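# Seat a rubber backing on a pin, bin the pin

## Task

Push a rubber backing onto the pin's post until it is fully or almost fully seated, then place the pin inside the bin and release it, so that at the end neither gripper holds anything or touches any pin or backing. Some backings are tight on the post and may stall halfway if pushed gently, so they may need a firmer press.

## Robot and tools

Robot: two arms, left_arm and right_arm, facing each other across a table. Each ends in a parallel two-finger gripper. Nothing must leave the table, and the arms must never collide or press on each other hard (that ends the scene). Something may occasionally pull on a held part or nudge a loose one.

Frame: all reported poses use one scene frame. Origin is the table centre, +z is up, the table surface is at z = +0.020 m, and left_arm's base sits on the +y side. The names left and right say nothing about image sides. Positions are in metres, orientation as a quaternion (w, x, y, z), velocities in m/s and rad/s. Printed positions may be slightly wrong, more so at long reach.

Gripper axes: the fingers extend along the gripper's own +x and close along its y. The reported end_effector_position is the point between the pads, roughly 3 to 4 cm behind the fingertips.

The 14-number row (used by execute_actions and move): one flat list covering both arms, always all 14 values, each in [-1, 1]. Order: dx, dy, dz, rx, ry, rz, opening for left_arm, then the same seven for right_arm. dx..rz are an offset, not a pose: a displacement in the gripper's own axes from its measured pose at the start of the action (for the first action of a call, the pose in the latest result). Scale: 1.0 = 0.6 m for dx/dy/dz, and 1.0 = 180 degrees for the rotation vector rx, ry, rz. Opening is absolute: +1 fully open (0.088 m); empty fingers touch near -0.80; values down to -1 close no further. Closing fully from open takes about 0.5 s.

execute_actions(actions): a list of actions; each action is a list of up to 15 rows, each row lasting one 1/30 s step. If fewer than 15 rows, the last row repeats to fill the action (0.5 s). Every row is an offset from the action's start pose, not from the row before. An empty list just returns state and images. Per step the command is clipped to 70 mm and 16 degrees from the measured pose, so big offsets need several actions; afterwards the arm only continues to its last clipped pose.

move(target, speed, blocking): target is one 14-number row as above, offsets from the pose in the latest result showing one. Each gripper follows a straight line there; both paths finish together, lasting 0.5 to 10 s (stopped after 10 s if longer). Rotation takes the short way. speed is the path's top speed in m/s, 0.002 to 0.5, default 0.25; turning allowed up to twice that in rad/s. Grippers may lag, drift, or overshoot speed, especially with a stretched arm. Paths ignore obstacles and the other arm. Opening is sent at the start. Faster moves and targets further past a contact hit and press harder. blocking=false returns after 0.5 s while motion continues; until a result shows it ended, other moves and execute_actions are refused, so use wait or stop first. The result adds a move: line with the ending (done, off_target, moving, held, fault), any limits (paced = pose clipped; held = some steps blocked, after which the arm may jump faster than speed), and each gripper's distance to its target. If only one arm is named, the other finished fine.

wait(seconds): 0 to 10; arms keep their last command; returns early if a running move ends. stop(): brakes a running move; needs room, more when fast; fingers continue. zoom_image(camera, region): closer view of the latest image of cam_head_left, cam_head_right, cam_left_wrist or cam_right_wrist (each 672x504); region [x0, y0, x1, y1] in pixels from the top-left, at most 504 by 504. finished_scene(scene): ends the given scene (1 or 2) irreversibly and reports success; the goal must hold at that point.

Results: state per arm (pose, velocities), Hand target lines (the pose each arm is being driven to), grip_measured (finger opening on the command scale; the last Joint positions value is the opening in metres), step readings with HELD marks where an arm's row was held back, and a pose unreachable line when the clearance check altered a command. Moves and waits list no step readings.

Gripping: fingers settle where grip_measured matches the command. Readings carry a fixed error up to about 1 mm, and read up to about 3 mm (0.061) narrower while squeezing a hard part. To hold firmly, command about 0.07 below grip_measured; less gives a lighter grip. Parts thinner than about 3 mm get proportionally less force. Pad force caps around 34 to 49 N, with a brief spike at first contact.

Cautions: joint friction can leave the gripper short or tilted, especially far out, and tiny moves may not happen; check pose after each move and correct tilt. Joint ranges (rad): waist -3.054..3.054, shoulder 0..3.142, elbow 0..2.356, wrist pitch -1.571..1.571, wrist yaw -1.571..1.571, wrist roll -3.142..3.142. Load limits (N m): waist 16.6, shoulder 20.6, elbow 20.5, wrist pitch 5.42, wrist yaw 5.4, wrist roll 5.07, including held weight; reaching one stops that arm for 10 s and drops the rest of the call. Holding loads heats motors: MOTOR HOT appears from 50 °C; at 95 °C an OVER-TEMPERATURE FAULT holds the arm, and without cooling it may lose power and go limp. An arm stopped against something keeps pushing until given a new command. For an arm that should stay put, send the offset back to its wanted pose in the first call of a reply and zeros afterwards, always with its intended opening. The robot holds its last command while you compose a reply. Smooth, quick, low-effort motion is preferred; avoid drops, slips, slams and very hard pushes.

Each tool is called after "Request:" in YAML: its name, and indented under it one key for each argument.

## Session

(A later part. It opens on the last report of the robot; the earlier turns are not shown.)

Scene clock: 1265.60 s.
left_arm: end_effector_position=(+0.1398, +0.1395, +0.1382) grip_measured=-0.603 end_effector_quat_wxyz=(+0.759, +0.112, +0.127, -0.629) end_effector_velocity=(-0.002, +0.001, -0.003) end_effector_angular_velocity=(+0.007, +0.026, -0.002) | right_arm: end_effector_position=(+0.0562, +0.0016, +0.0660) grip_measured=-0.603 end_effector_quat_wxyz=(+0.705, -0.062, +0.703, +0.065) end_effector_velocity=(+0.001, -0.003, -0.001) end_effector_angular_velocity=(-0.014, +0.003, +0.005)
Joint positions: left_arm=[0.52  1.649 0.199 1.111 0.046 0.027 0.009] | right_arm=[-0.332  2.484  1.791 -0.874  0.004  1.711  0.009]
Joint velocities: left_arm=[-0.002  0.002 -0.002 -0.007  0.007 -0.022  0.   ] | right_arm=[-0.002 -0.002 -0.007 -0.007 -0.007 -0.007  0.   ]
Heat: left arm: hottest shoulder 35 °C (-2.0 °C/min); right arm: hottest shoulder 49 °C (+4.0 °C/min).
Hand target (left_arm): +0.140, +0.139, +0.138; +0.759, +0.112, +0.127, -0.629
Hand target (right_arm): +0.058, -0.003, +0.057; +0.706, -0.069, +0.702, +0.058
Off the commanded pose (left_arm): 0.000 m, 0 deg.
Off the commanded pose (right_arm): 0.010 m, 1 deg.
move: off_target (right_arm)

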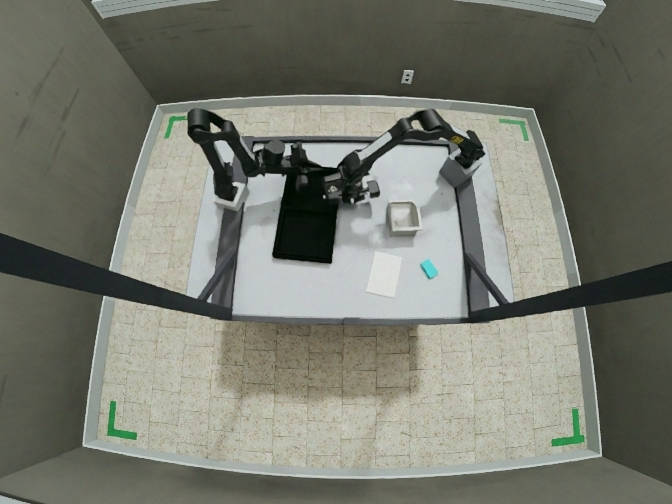

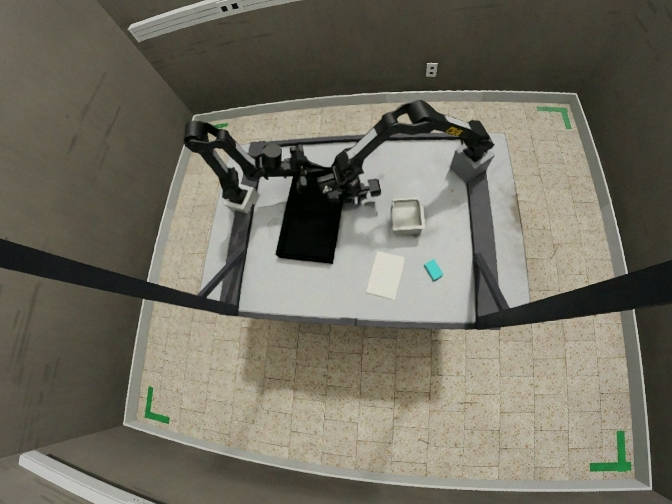

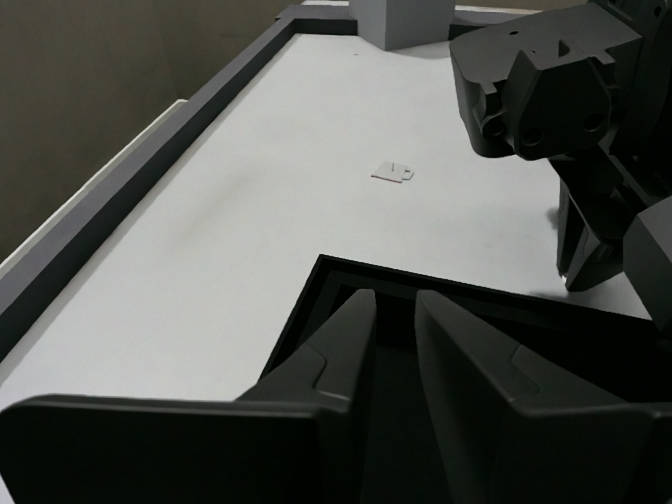

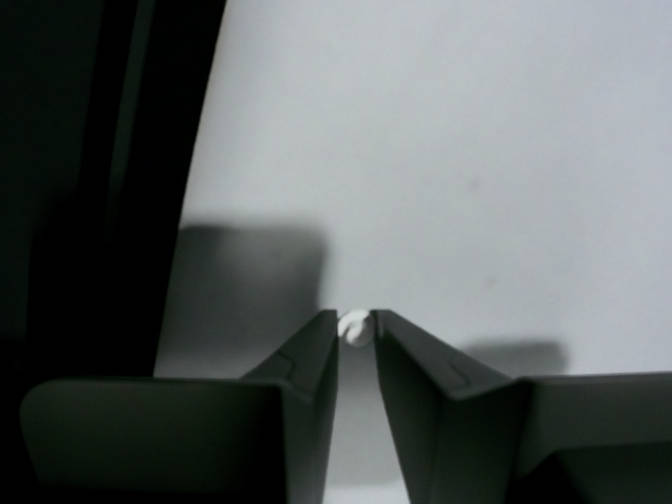

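Request:
execute_actions:
  actions:
    - [[0,0,0,0,0,0,-0.6, 0,0,0,0,0,0,-0.63],[0,0,0,0,0,0,-0.6, 0,0,0,0,0,0,-0.645],[0,0,0,0,0,0,-0.6, 0,0,0,0,0,0,-0.66],[0,0,0,0,0,0,-0.6, 0,0,0,0,0,0,-0.67],[0,0,0,0,0,0,-0.6, 0,0,0,0,0,0,-0.68],[0,0,0,0,0,0,-0.6, 0,0,0,0,0,0,-0.69],[0,0,0,0,0,0,-0.6, 0,0,0,0,0,0,-0.70],[0,0,0,0,0,0,-0.6, 0,0,0,0,0,0,-0.71],[0,0,0,0,0,0,-0.6, 0,0,0,0,0,0,-0.72],[0,0,0,0,0,0,-0.6, 0,0,0,0,0,0,-0.73],[0,0,0,0,0,0,-0.6, 0,0,0,0,0,0,-0.74],[0,0,0,0,0,0,-0.6, 0,0,0,0,0,0,-0.75],[0,0,0,0,0,0,-0.6, 0,0,0,0,0,0,-0.76]]

Request:
move:
  target: [0,0,0,0,0,0,-0.6, -0.05,0,0,0,0,0,-0.76]
  speed: 0.06

Request:
move:
  target: [0.1322,-0.002,-0.0238,0,0,0,-0.6, -0.007,-0.179,0.1555,0,0,0,-0.76]
  speed: 0.15

Scene clock: 1300.43 s.
left_arm: end_effector_position=(+0.1398, +0.1395, +0.1382) grip_measured=-0.603 end_effector_quat_wxyz=(+0.759, +0.112, +0.127, -0.629) end_effector_velocity=(-0.000, +0.002, +0.000) end_effector_angular_velocity=(-0.003, +0.004, +0.007) | right_arm: end_effector_position=(+0.0562, +0.0016, +0.0660) grip_measured=-0.739 end_effector_quat_wxyz=(+0.705, -0.062, +0.703, +0.065) end_effector_velocity=(+0.001, -0.003, -0.002) end_effector_angular_velocity=(-0.014, +0.003, +0.005)
Joint positions: left_arm=[0.52  1.649 0.199 1.111 0.046 0.027 0.009] | right_arm=[-0.332  2.484  1.791 -0.874  0.004  1.711  0.003]
Joint velocities: left_arm=[-0.002 -0.002 -0.007  0.007 -0.007 -0.007  0.   ] | right_arm=[-0.002  0.002 -0.002 -0.007 -0.007 -0.007 -0.006]
Heat: left arm: hottest shoulder 34 °C (-1.0 °C/min); right arm: hottest shoulder 50 °C (+2.0 °C/min). Fold the right arm in close to its base before you think long.
Hand target (left_arm): +0.140, +0.139, +0.138; +0.759, +0.112, +0.127, -0.629
Hand target (right_arm): +0.056, +0.002, +0.066; +0.705, -0.062, +0.703, +0.065
Off the commanded pose (left_arm): 0.000 m, 0 deg.
Off the commanded pose (right_arm): 0.000 m, 0 deg.
MOTOR HOT: a motor of the right arm reached 50 °C. Now the hottest motor of the right arm, joint 2 (shoulder), reports 50 °C. The temperature limit of the motors' drives, at which the controller stops that arm, is 95 °C. To cool a motor, set the load down, stop pushing, or move to a pose that needs little force.
Step readings (end_effector_position):
0: left_arm (+0.1398, +0.1395, +0.1382) | right_arm (+0.0562, +0.0016, +0.0660)
1: left_arm (+0.1398, +0.1395, +0.1382) | right_arm (+0.0562, +0.0016, +0.0660)
2: left_arm (+0.1398, +0.1395, +0.1382) | right_arm (+0.0562, +0.0016, +0.0660)
4: left_arm (+0.1398, +0.1395, +0.1382) | right_arm (+0.0562, +0.0016, +0.0660)
8: left_arm (+0.1398, +0.1395, +0.1382) | right_arm (+0.0562, +0.0016, +0.0660)
15: end_effector_position above

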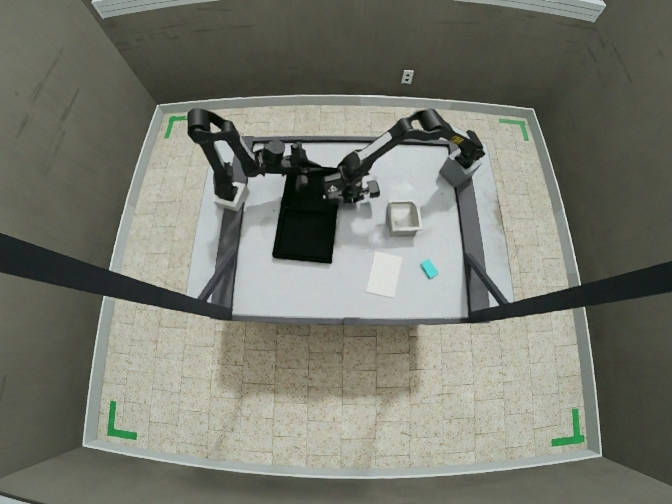

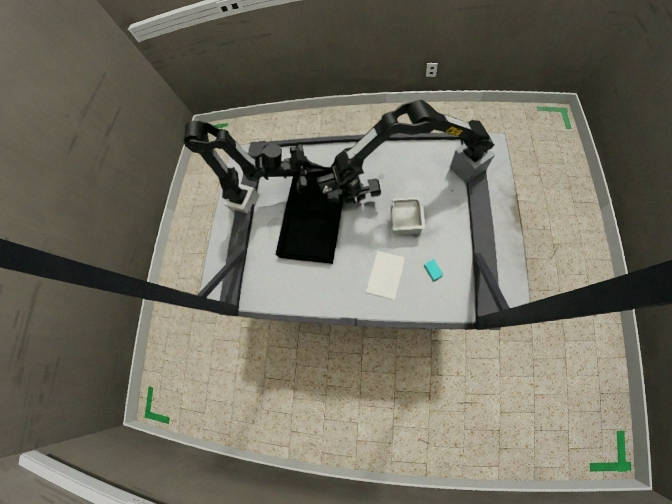

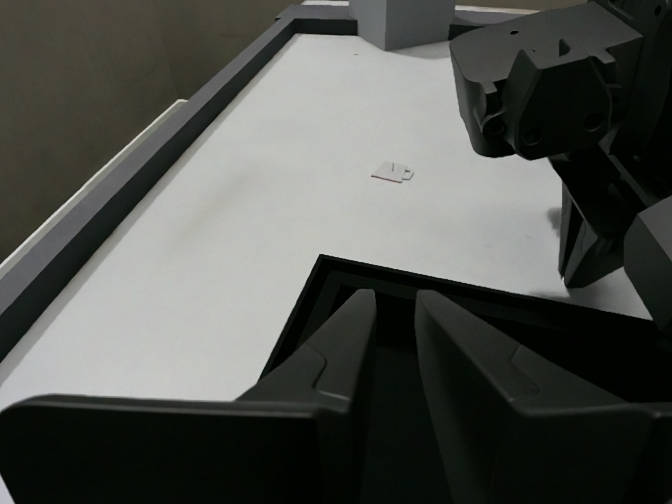

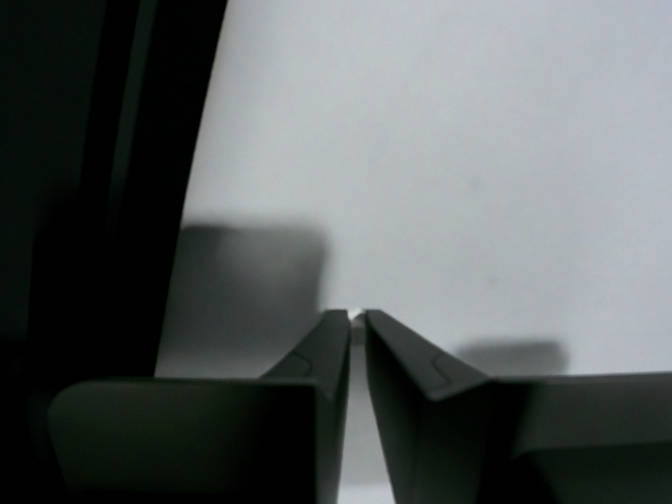

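Scene clock: 1301.27 s.
left_arm: end_effector_position=(+0.1398, +0.1395, +0.1382) grip_measured=-0.603 end_effector_quat_wxyz=(+0.759, +0.112, +0.127, -0.629) end_effector_velocity=(+0.001, +0.003, -0.006) end_effector_angular_velocity=(+0.025, +0.011, +0.012) | right_arm: end_effector_position=(+0.0570, -0.0008, +0.0912) grip_measured=-0.749 end_effector_quat_wxyz=(+0.706, -0.066, +0.702, +0.062) end_effector_velocity=(-0.001, +0.003, +0.002) end_effector_angular_velocity=(+0.009, +0.011, +0.019)
Joint positions: left_arm=[0.52  1.649 0.199 1.111 0.046 0.027 0.009] | right_arm=[-0.332  2.439  1.815 -0.953  0.004  1.711  0.002]
Joint velocities: left_arm=[ 0.002  0.002 -0.002 -0.022 -0.007 -0.007 -0.   ] | right_arm=[-0.002 -0.002  0.002  0.007 -0.007 -0.022 -0.   ]
Heat: left arm: hottest shoulder 34 °C (-1.0 °C/min); right arm: hottest shoulder 50 °C (+2.0 °C/min). Fold the right arm in close to its base before you think long.
Hand target (left_arm): +0.140, +0.139, +0.138; +0.759, +0.112, +0.127, -0.629
Hand target (right_arm): +0.056, +0.001, +0.096; +0.705, -0.062, +0.703, +0.065
Off the commanded pose (left_arm): 0.000 m, 0 deg.
Off the commanded pose (right_arm): 0.005 m, 1 deg.
MOTOR HOT: still on. Now the hottest motor of the right arm, joint 2 (shoulder), reports 50 °C; a drive's own limit is 95 °C.
move: done

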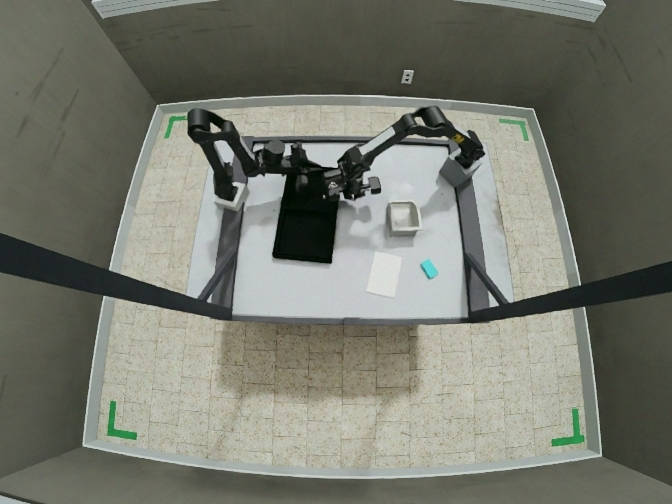

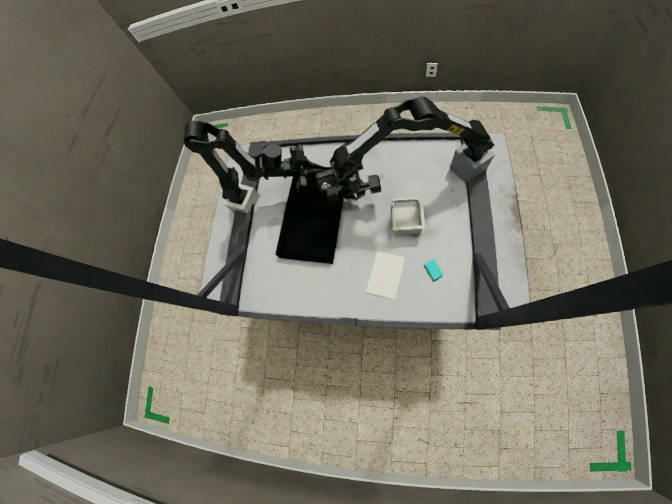

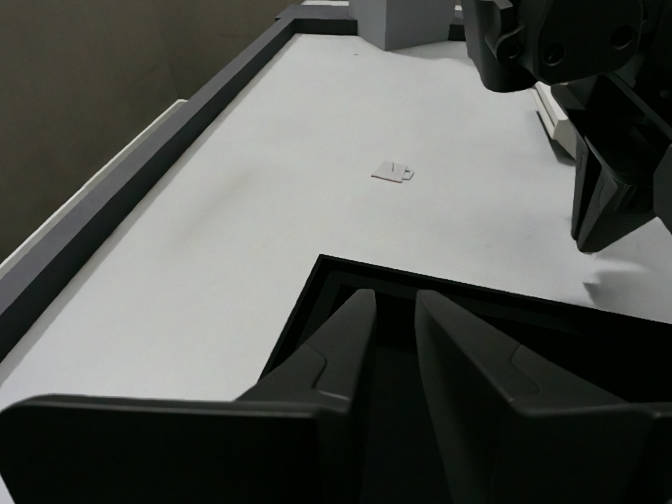

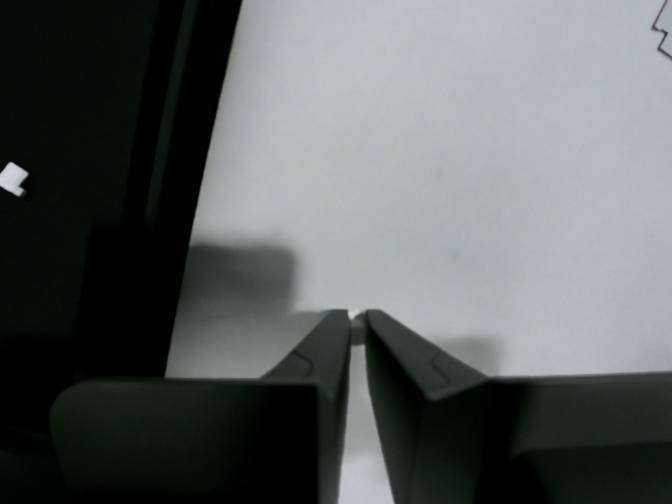

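Scene clock: 1302.63 s.
left_arm: end_effector_position=(+0.1511, +0.0735, +0.0977) grip_measured=-0.603 end_effector_quat_wxyz=(+0.758, +0.114, +0.127, -0.629) end_effector_velocity=(+0.000, -0.000, -0.002) end_effector_angular_velocity=(+0.006, +0.006, +0.007) | right_arm: end_effector_position=(+0.1670, -0.0883, +0.0944) grip_measured=-0.749 end_effector_quat_wxyz=(+0.706, -0.066, +0.703, +0.061) end_effector_velocity=(-0.001, -0.007, +0.001) end_effector_angular_velocity=(-0.023, +0.005, +0.024)
Joint positions: left_arm=[0.504 2.054 0.459 1.251 0.031 0.025 0.009] | right_arm=[-0.556  2.068  1.178 -0.688  0.004  1.488  0.002]
Joint velocities: left_arm=[-0.002  0.002  0.002 -0.007 -0.007 -0.007 -0.   ] | right_arm=[ 0.002 -0.007 -0.007 -0.022 -0.007 -0.022 -0.   ]
Heat: left arm: hottest shoulder 34 °C (-1.0 °C/min); right arm: hottest shoulder 50 °C (+2.0 °C/min). Fold the right arm in close to its base before you think long.
Hand target (left_arm): +0.151, +0.071, +0.097; +0.759, +0.112, +0.127, -0.629
Hand target (right_arm): +0.167, -0.090, +0.095; +0.705, -0.065, +0.704, +0.062
Off the commanded pose (left_arm): 0.003 m, 0 deg.
Off the commanded pose (right_arm): 0.003 m, 0 deg.
MOTOR HOT: still on. Now the hottest motor of the right arm, joint 2 (shoulder), reports 50 °C; a drive's own limit is 95 °C.
move: done

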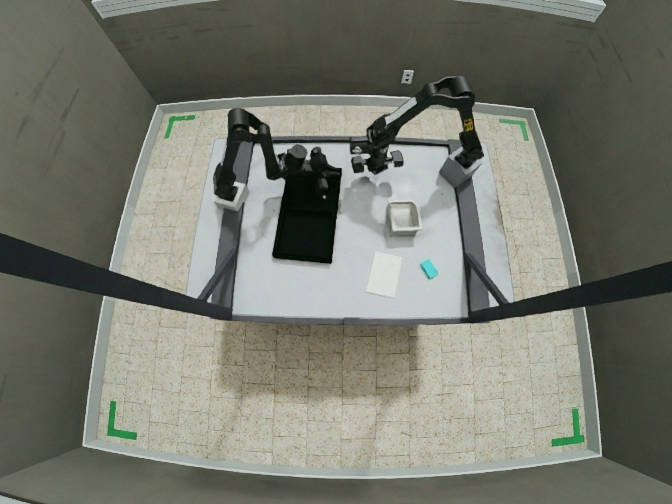

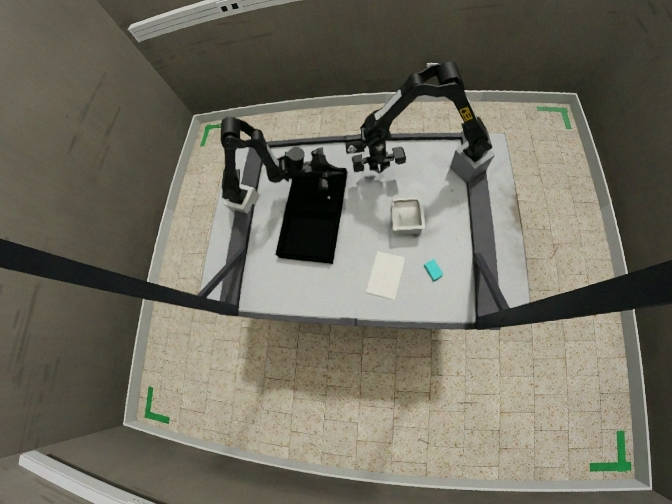

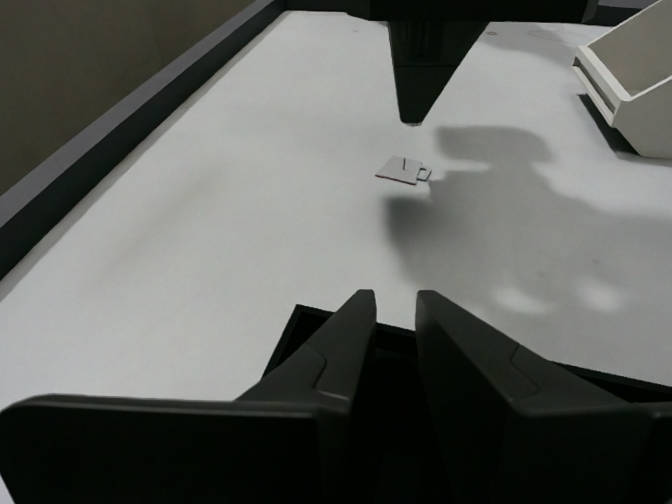

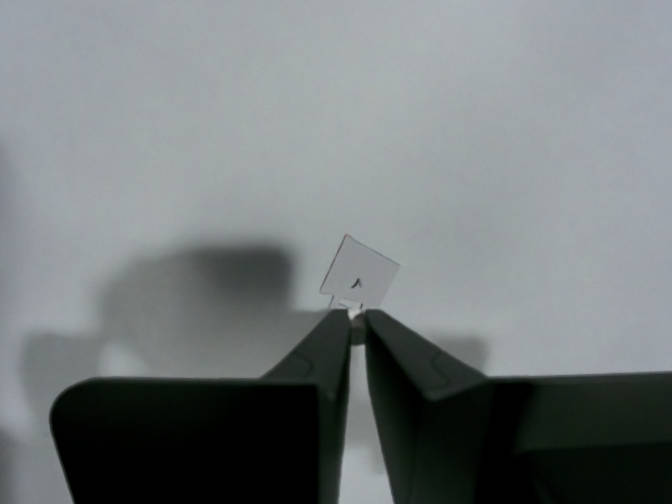

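Request:
zoom_image:
  camera: "cam_left_wrist"
  region: [350, 90, 470, 200]

Request:
zoom_image:
  camera: "cam_right_wrist"
  region: [290, 230, 430, 360]

Region (350, 90, 470, 200) of cam_left_wrist's 672x504 image, scaled by 4.200, with more detail than that image has; it fills the top 462 rows of this view, and the rest is white.

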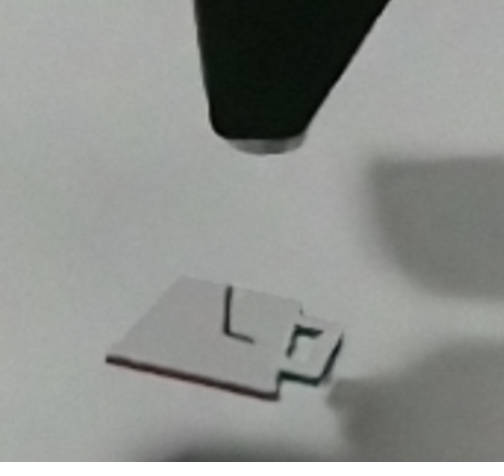

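Region (290, 230, 430, 360) of cam_right_wrist's 672x504 image, scaled by 3.600, with more detail than that image has; it fills the top 468 rows of this view, and the rest is white.

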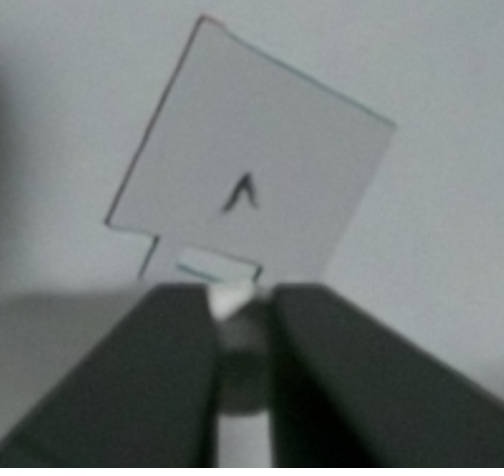

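Request:
move:
  target: [0,0,0,0,0,0,-0.6, 0.024,-0.0113,0.0065,0,0,-0.002,-0.76]
  speed: 0.03

Request:
zoom_image:
  camera: "cam_left_wrist"
  region: [350, 90, 470, 200]

Request:
zoom_image:
  camera: "cam_right_wrist"
  region: [290, 230, 430, 360]

Scene clock: 1333.23 s.
left_arm: end_effector_position=(+0.1511, +0.0734, +0.0976) grip_measured=-0.603 end_effector_quat_wxyz=(+0.758, +0.114, +0.127, -0.629) end_effector_velocity=(+0.000, -0.000, +0.000) end_effector_angular_velocity=(-0.001, +0.018, +0.012) | right_arm: end_effector_position=(+0.1709, -0.0904, +0.0854) grip_measured=-0.749 end_effector_quat_wxyz=(+0.706, -0.062, +0.703, +0.064) end_effector_velocity=(-0.000, -0.002, +0.000) end_effector_angular_velocity=(-0.008, +0.007, +0.005)
Joint positions: left_arm=[0.504 2.055 0.46  1.251 0.031 0.025 0.009] | right_arm=[-0.567  2.076  1.145 -0.637  0.004  1.478  0.002]
Joint velocities: left_arm=[-0.002 -0.002  0.002 -0.007 -0.007 -0.022 -0.   ] | right_arm=[-0.002 -0.002 -0.002 -0.007 -0.007 -0.007 -0.   ]
Heat: left arm: hottest shoulder 35 °C (+1.0 °C/min); right arm: hottest shoulder 50 °C (+1.0 °C/min). Fold the right arm in close to its base before you think long.
Hand target (left_arm): +0.151, +0.074, +0.098; +0.758, +0.114, +0.127, -0.629
Hand target (right_arm): +0.172, -0.094, +0.080; +0.706, -0.068, +0.703, +0.058
Off the commanded pose (left_arm): 0.000 m, 0 deg.
Off the commanded pose (right_arm): 0.007 m, 1 deg.
MOTOR HOT: still on. Now the hottest motor of the right arm, joint 2 (shoulder), reports 50 °C; a drive's own limit is 95 °C.
move: done

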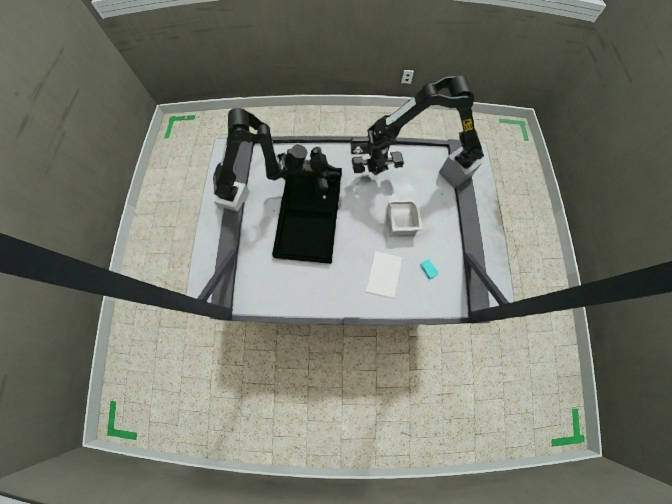

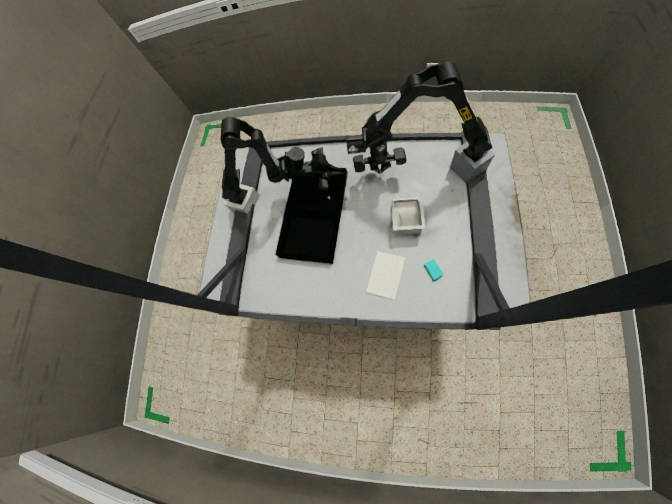

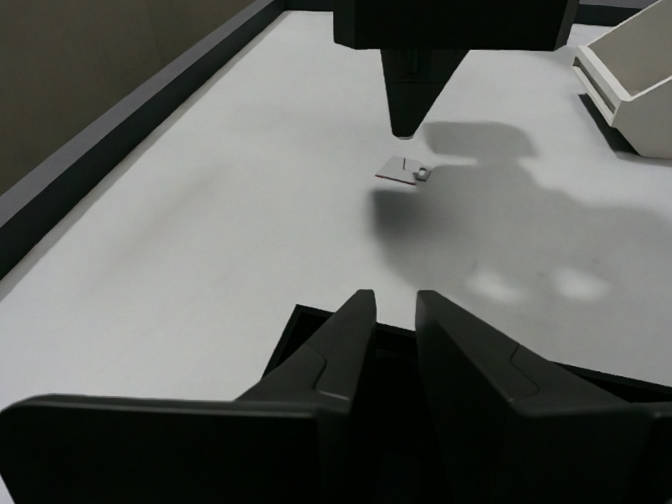

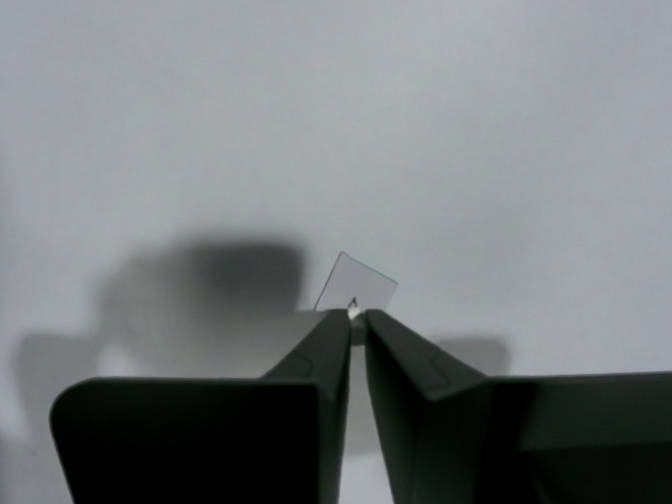

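Region (350, 90, 470, 200) of cam_left_wrist's 672x504 image, scaled by 4.200, with more detail than that image has; it fills the top 462 rows of this view, and the rest is white.

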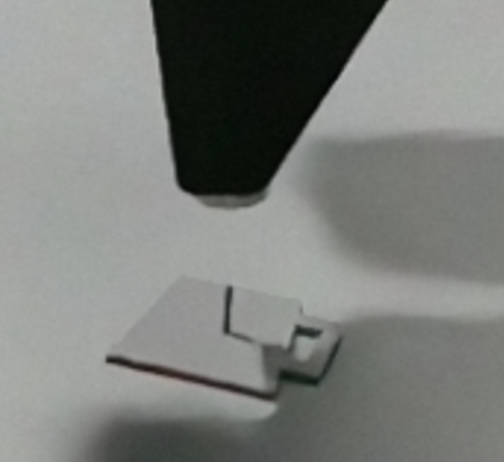

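Region (290, 230, 430, 360) of cam_right_wrist's 672x504 image, scaled by 3.600, with more detail than that image has; it fills the top 468 rows of this view, and the rest is white.

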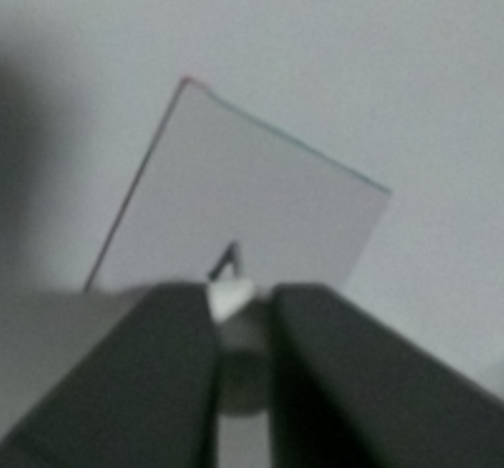

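Request:
move:
  target: [0,0,0,0,0,0,-0.6, 0.024,-0.0082,-0.0017,0,0,-0.0054,-0.76]
  speed: 0.02

Request:
zoom_image:
  camera: "cam_left_wrist"
  region: [365, 120, 445, 195]

Request:
zoom_image:
  camera: "cam_right_wrist"
  region: [290, 230, 430, 360]

Scene clock: 1353.27 s.
left_arm: end_effector_position=(+0.1511, +0.0734, +0.0976) grip_measured=-0.603 end_effector_quat_wxyz=(+0.758, +0.114, +0.127, -0.629) end_effector_velocity=(-0.005, +0.002, -0.002) end_effector_angular_velocity=(+0.013, -0.002, -0.017) | right_arm: end_effector_position=(+0.1710, -0.0911, +0.0765) grip_measured=-0.749 end_effector_quat_wxyz=(+0.706, -0.062, +0.703, +0.064) end_effector_velocity=(-0.000, -0.000, +0.001) end_effector_angular_velocity=(-0.003, +0.007, +0.005)
Joint positions: left_arm=[0.504 2.055 0.46  1.251 0.031 0.025 0.009] | right_arm=[-0.567  2.096  1.133 -0.605  0.004  1.478  0.002]
Joint velocities: left_arm=[-0.007 -0.002 -0.007 -0.007  0.007  0.007 -0.   ] | right_arm=[-0.002 -0.002  0.002 -0.007 -0.007 -0.007  0.   ]
Heat: left arm: hottest shoulder 35 °C (+1.0 °C/min); right arm: hottest shoulder 47 °C (-3.0 °C/min).
Hand target (left_arm): +0.151, +0.073, +0.098; +0.758, +0.114, +0.127, -0.629
Hand target (right_arm): +0.171, -0.095, +0.071; +0.706, -0.068, +0.702, +0.058
Off the commanded pose (left_arm): 0.000 m, 0 deg.
Off the commanded pose (right_arm): 0.007 m, 1 deg.
MOTOR HOT: cleared. Now the hottest motor of the right arm, joint 2 (shoulder), reports 47 °C.
move: done

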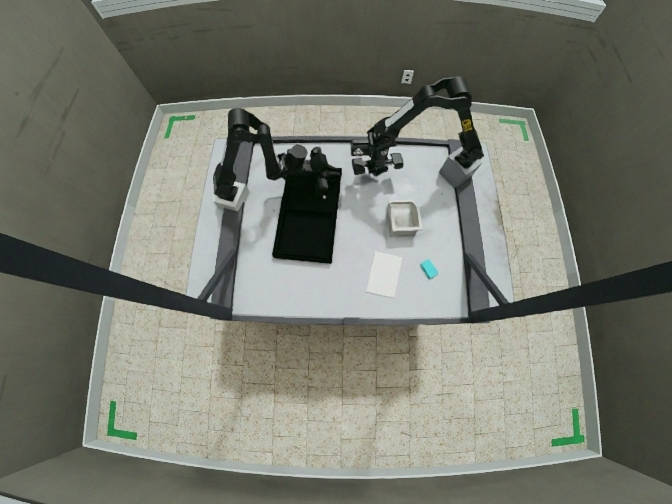

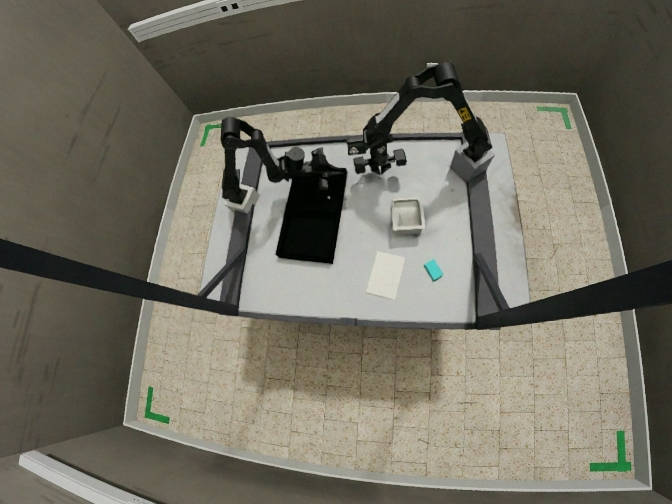

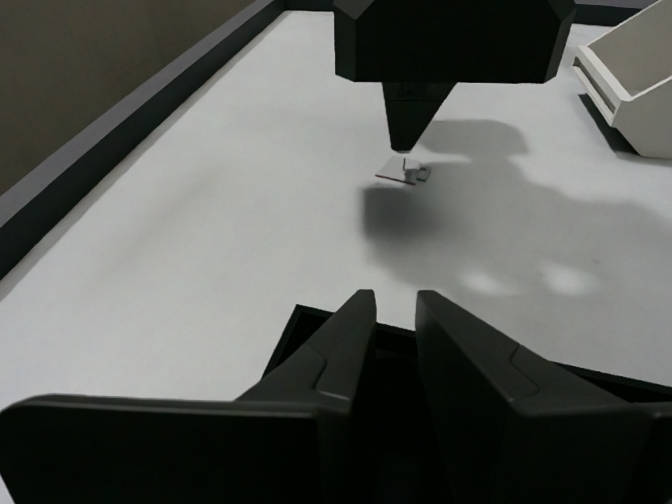

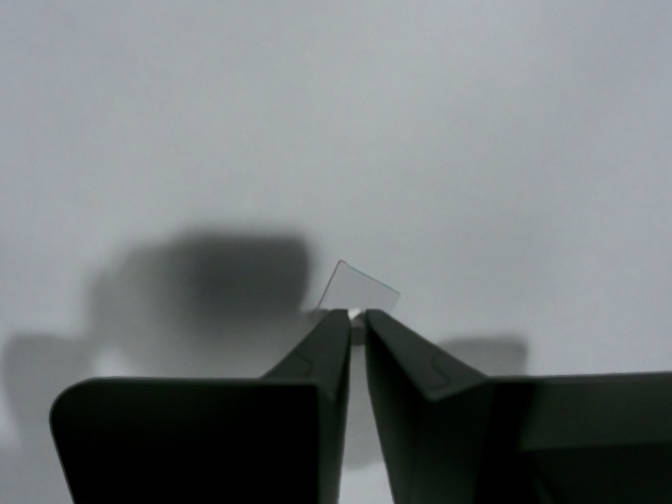

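Region (365, 120, 445, 195) of cam_left_wrist's 672x504 image, scaled by 6.300, with more detail than that image has; it fills the top 472 rows of this view, and the rest is white.

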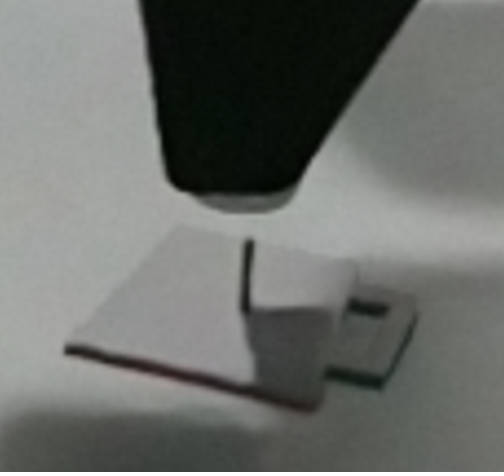

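Region (290, 230, 430, 360) of cam_right_wrist's 672x504 image, scaled by 3.600, with more detail than that image has; it fills the top 468 rows of this view, and the rest is white.

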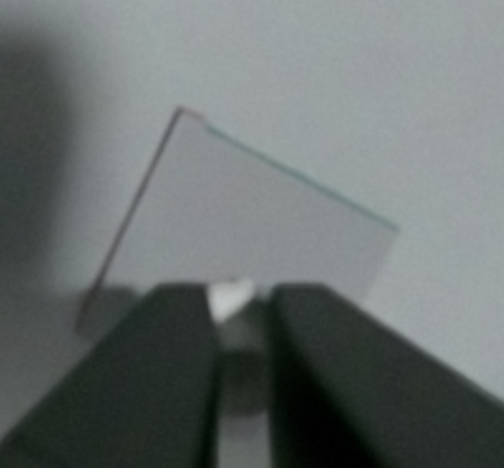

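Request:
move:
  target: [0,0,0,0,0,0,-0.6, 0.0217,-0.007,0,0,0,-0.0054,-0.76]
  speed: 0.012

Request:
zoom_image:
  camera: "cam_left_wrist"
  region: [365, 120, 445, 195]

Request:
zoom_image:
  camera: "cam_right_wrist"
  region: [290, 230, 430, 360]

Scene clock: 1372.23 s.
left_arm: end_effector_position=(+0.1511, +0.0734, +0.0976) grip_measured=-0.603 end_effector_quat_wxyz=(+0.758, +0.114, +0.127, -0.629) end_effector_velocity=(-0.000, +0.001, -0.001) end_effector_angular_velocity=(+0.005, +0.011, -0.002) | right_arm: end_effector_position=(+0.1709, -0.0900, +0.0703) grip_measured=-0.749 end_effector_quat_wxyz=(+0.706, -0.061, +0.703, +0.065) end_effector_velocity=(-0.002, -0.000, +0.001) end_effector_angular_velocity=(+0.007, +0.008, +0.010)
Joint positions: left_arm=[0.504 2.055 0.46  1.251 0.031 0.025 0.009] | right_arm=[-0.567  2.113  1.129 -0.581  0.004  1.478  0.002]
Joint velocities: left_arm=[ 0.002 -0.002 -0.002 -0.007  0.007 -0.007 -0.   ] | right_arm=[ 0.002 -0.007 -0.007  0.007 -0.007 -0.007 -0.   ]
Heat: left arm: hottest shoulder 36 °C (+2.0 °C/min); right arm: hottest shoulder 45 °C (-5.1 °C/min).
Hand target (left_arm): +0.151, +0.073, +0.098; +0.758, +0.114, +0.127, -0.629
Hand target (right_arm): +0.172, -0.095, +0.064; +0.706, -0.068, +0.702, +0.058
Off the commanded pose (left_arm): 0.000 m, 0 deg.
Off the commanded pose (right_arm): 0.009 m, 1 deg.
move: off_target (right_arm)

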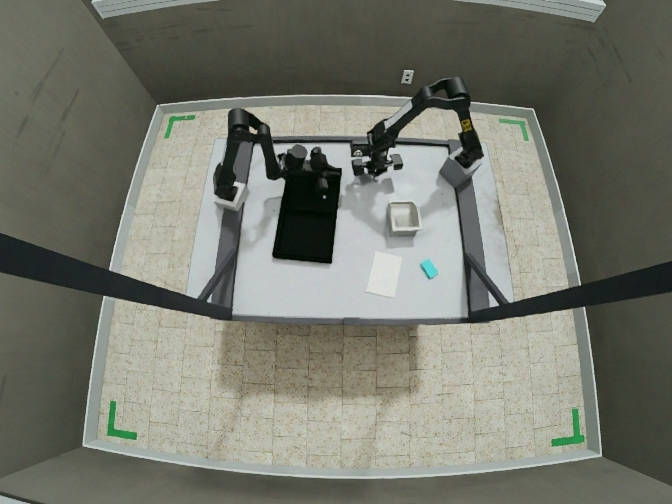

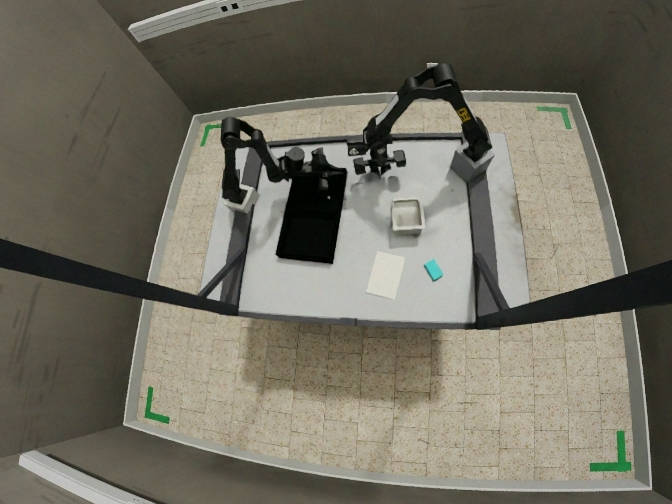

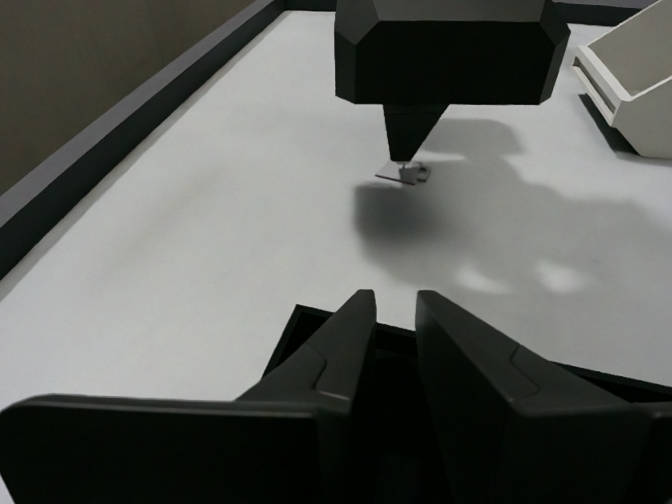

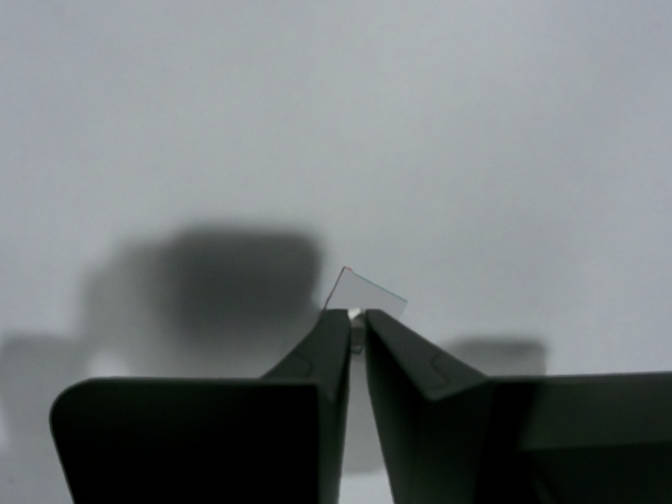

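Region (365, 120, 445, 195) of cam_left_wrist's 672x504 image, scaled by 6.300, with more detail than that image has; it fills the top 472 rows of this view, and the rest is white.

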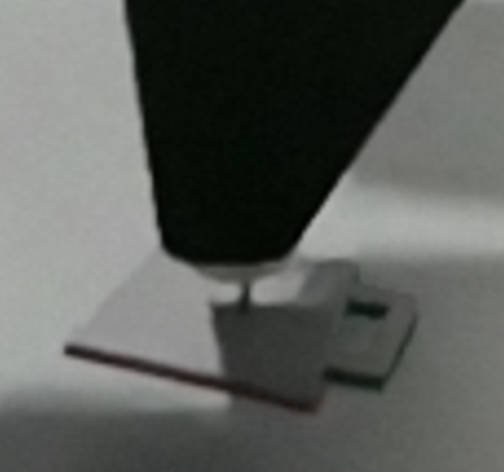

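Region (290, 230, 430, 360) of cam_right_wrist's 672x504 image, scaled by 3.600, with more detail than that image has; it fills the top 468 rows of this view, and the rest is white.

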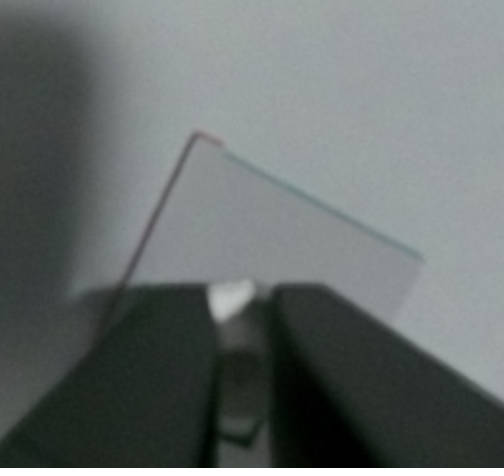

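Request:
move:
  target: [0,0,0,0,0,0,-0.6, 0.0103,-0.011,0,0,0,-0.008,-0.76]
  speed: 0.01

Request:
zoom_image:
  camera: "cam_left_wrist"
  region: [365, 120, 445, 195]

Request:
zoom_image:
  camera: "cam_right_wrist"
  region: [290, 230, 430, 360]

Scene clock: 1402.53 s.
left_arm: end_effector_position=(+0.1511, +0.0734, +0.0976) grip_measured=-0.603 end_effector_quat_wxyz=(+0.758, +0.114, +0.127, -0.629) end_effector_velocity=(+0.002, +0.002, -0.001) end_effector_angular_velocity=(+0.007, +0.001, +0.021) | right_arm: end_effector_position=(+0.1709, -0.0902, +0.0702) grip_measured=-0.749 end_effector_quat_wxyz=(+0.706, -0.062, +0.703, +0.065) end_effector_velocity=(-0.002, -0.002, +0.002) end_effector_angular_velocity=(-0.004, +0.022, -0.010)
Joint positions: left_arm=[0.504 2.055 0.46  1.251 0.031 0.025 0.009] | right_arm=[-0.567  2.113  1.129 -0.581  0.004  1.478  0.002]
Joint velocities: left_arm=[-0.002 -0.002 -0.002 -0.007 -0.022 -0.007 -0.   ] | right_arm=[-0.002 -0.007 -0.002 -0.007 -0.022  0.007 -0.   ]
Heat: left arm: hottest shoulder 36 °C (+1.0 °C/min); right arm: hottest shoulder 43 °C (-6.0 °C/min).
Hand target (left_arm): +0.151, +0.073, +0.098; +0.758, +0.114, +0.127, -0.629
Hand target (right_arm): +0.172, -0.097, +0.064; +0.706, -0.070, +0.702, +0.056
Off the commanded pose (left_arm): 0.000 m, 0 deg.
Off the commanded pose (right_arm): 0.009 m, 1 deg.
move: off_target (right_arm)

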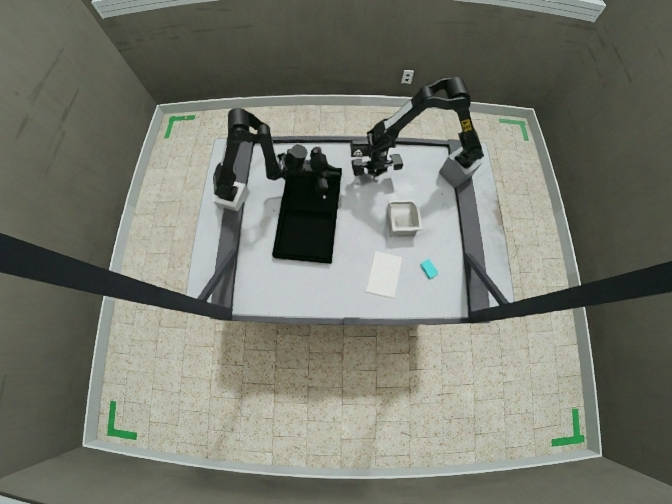

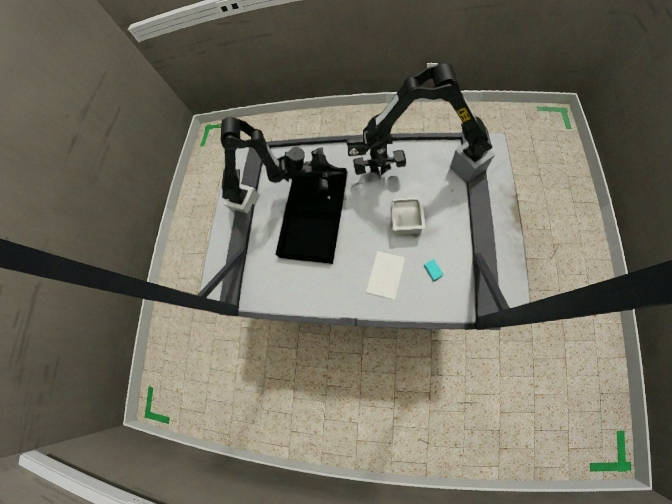

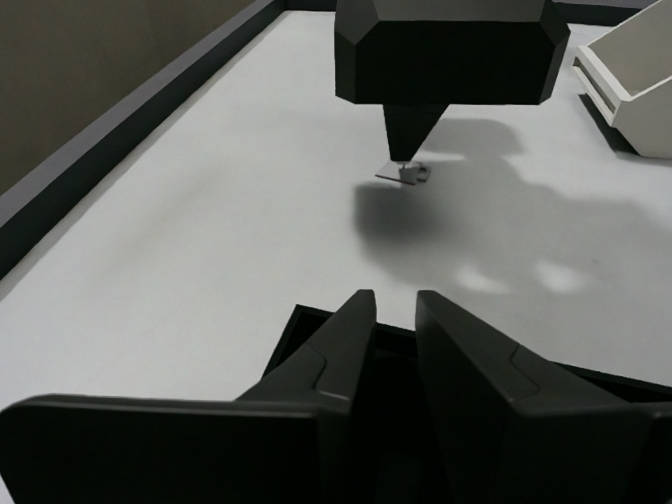

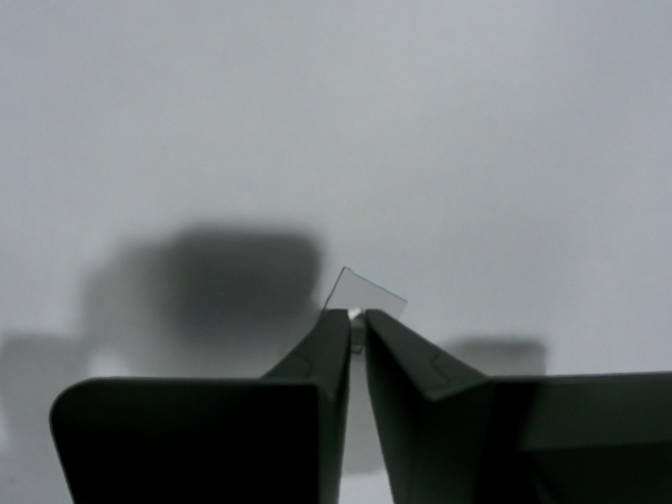

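Region (365, 120, 445, 195) of cam_left_wrist's 672x504 image, scaled by 6.300, with more detail than that image has; it fills the top 472 rows of this view, and the rest is white.

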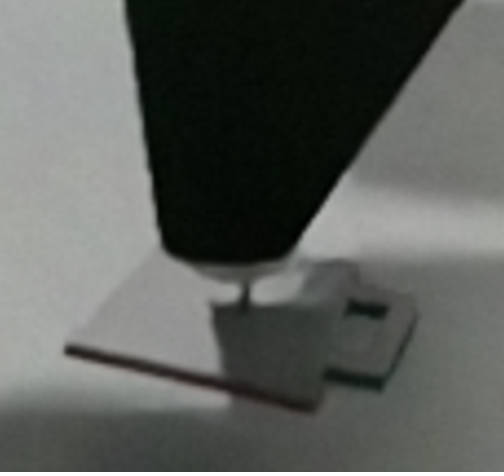

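Region (290, 230, 430, 360) of cam_right_wrist's 672x504 image, scaled by 3.600, with more detail than that image has; it fills the top 468 rows of this view, and the rest is white.

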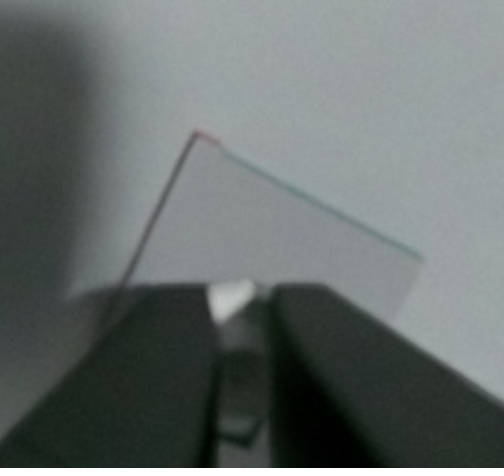

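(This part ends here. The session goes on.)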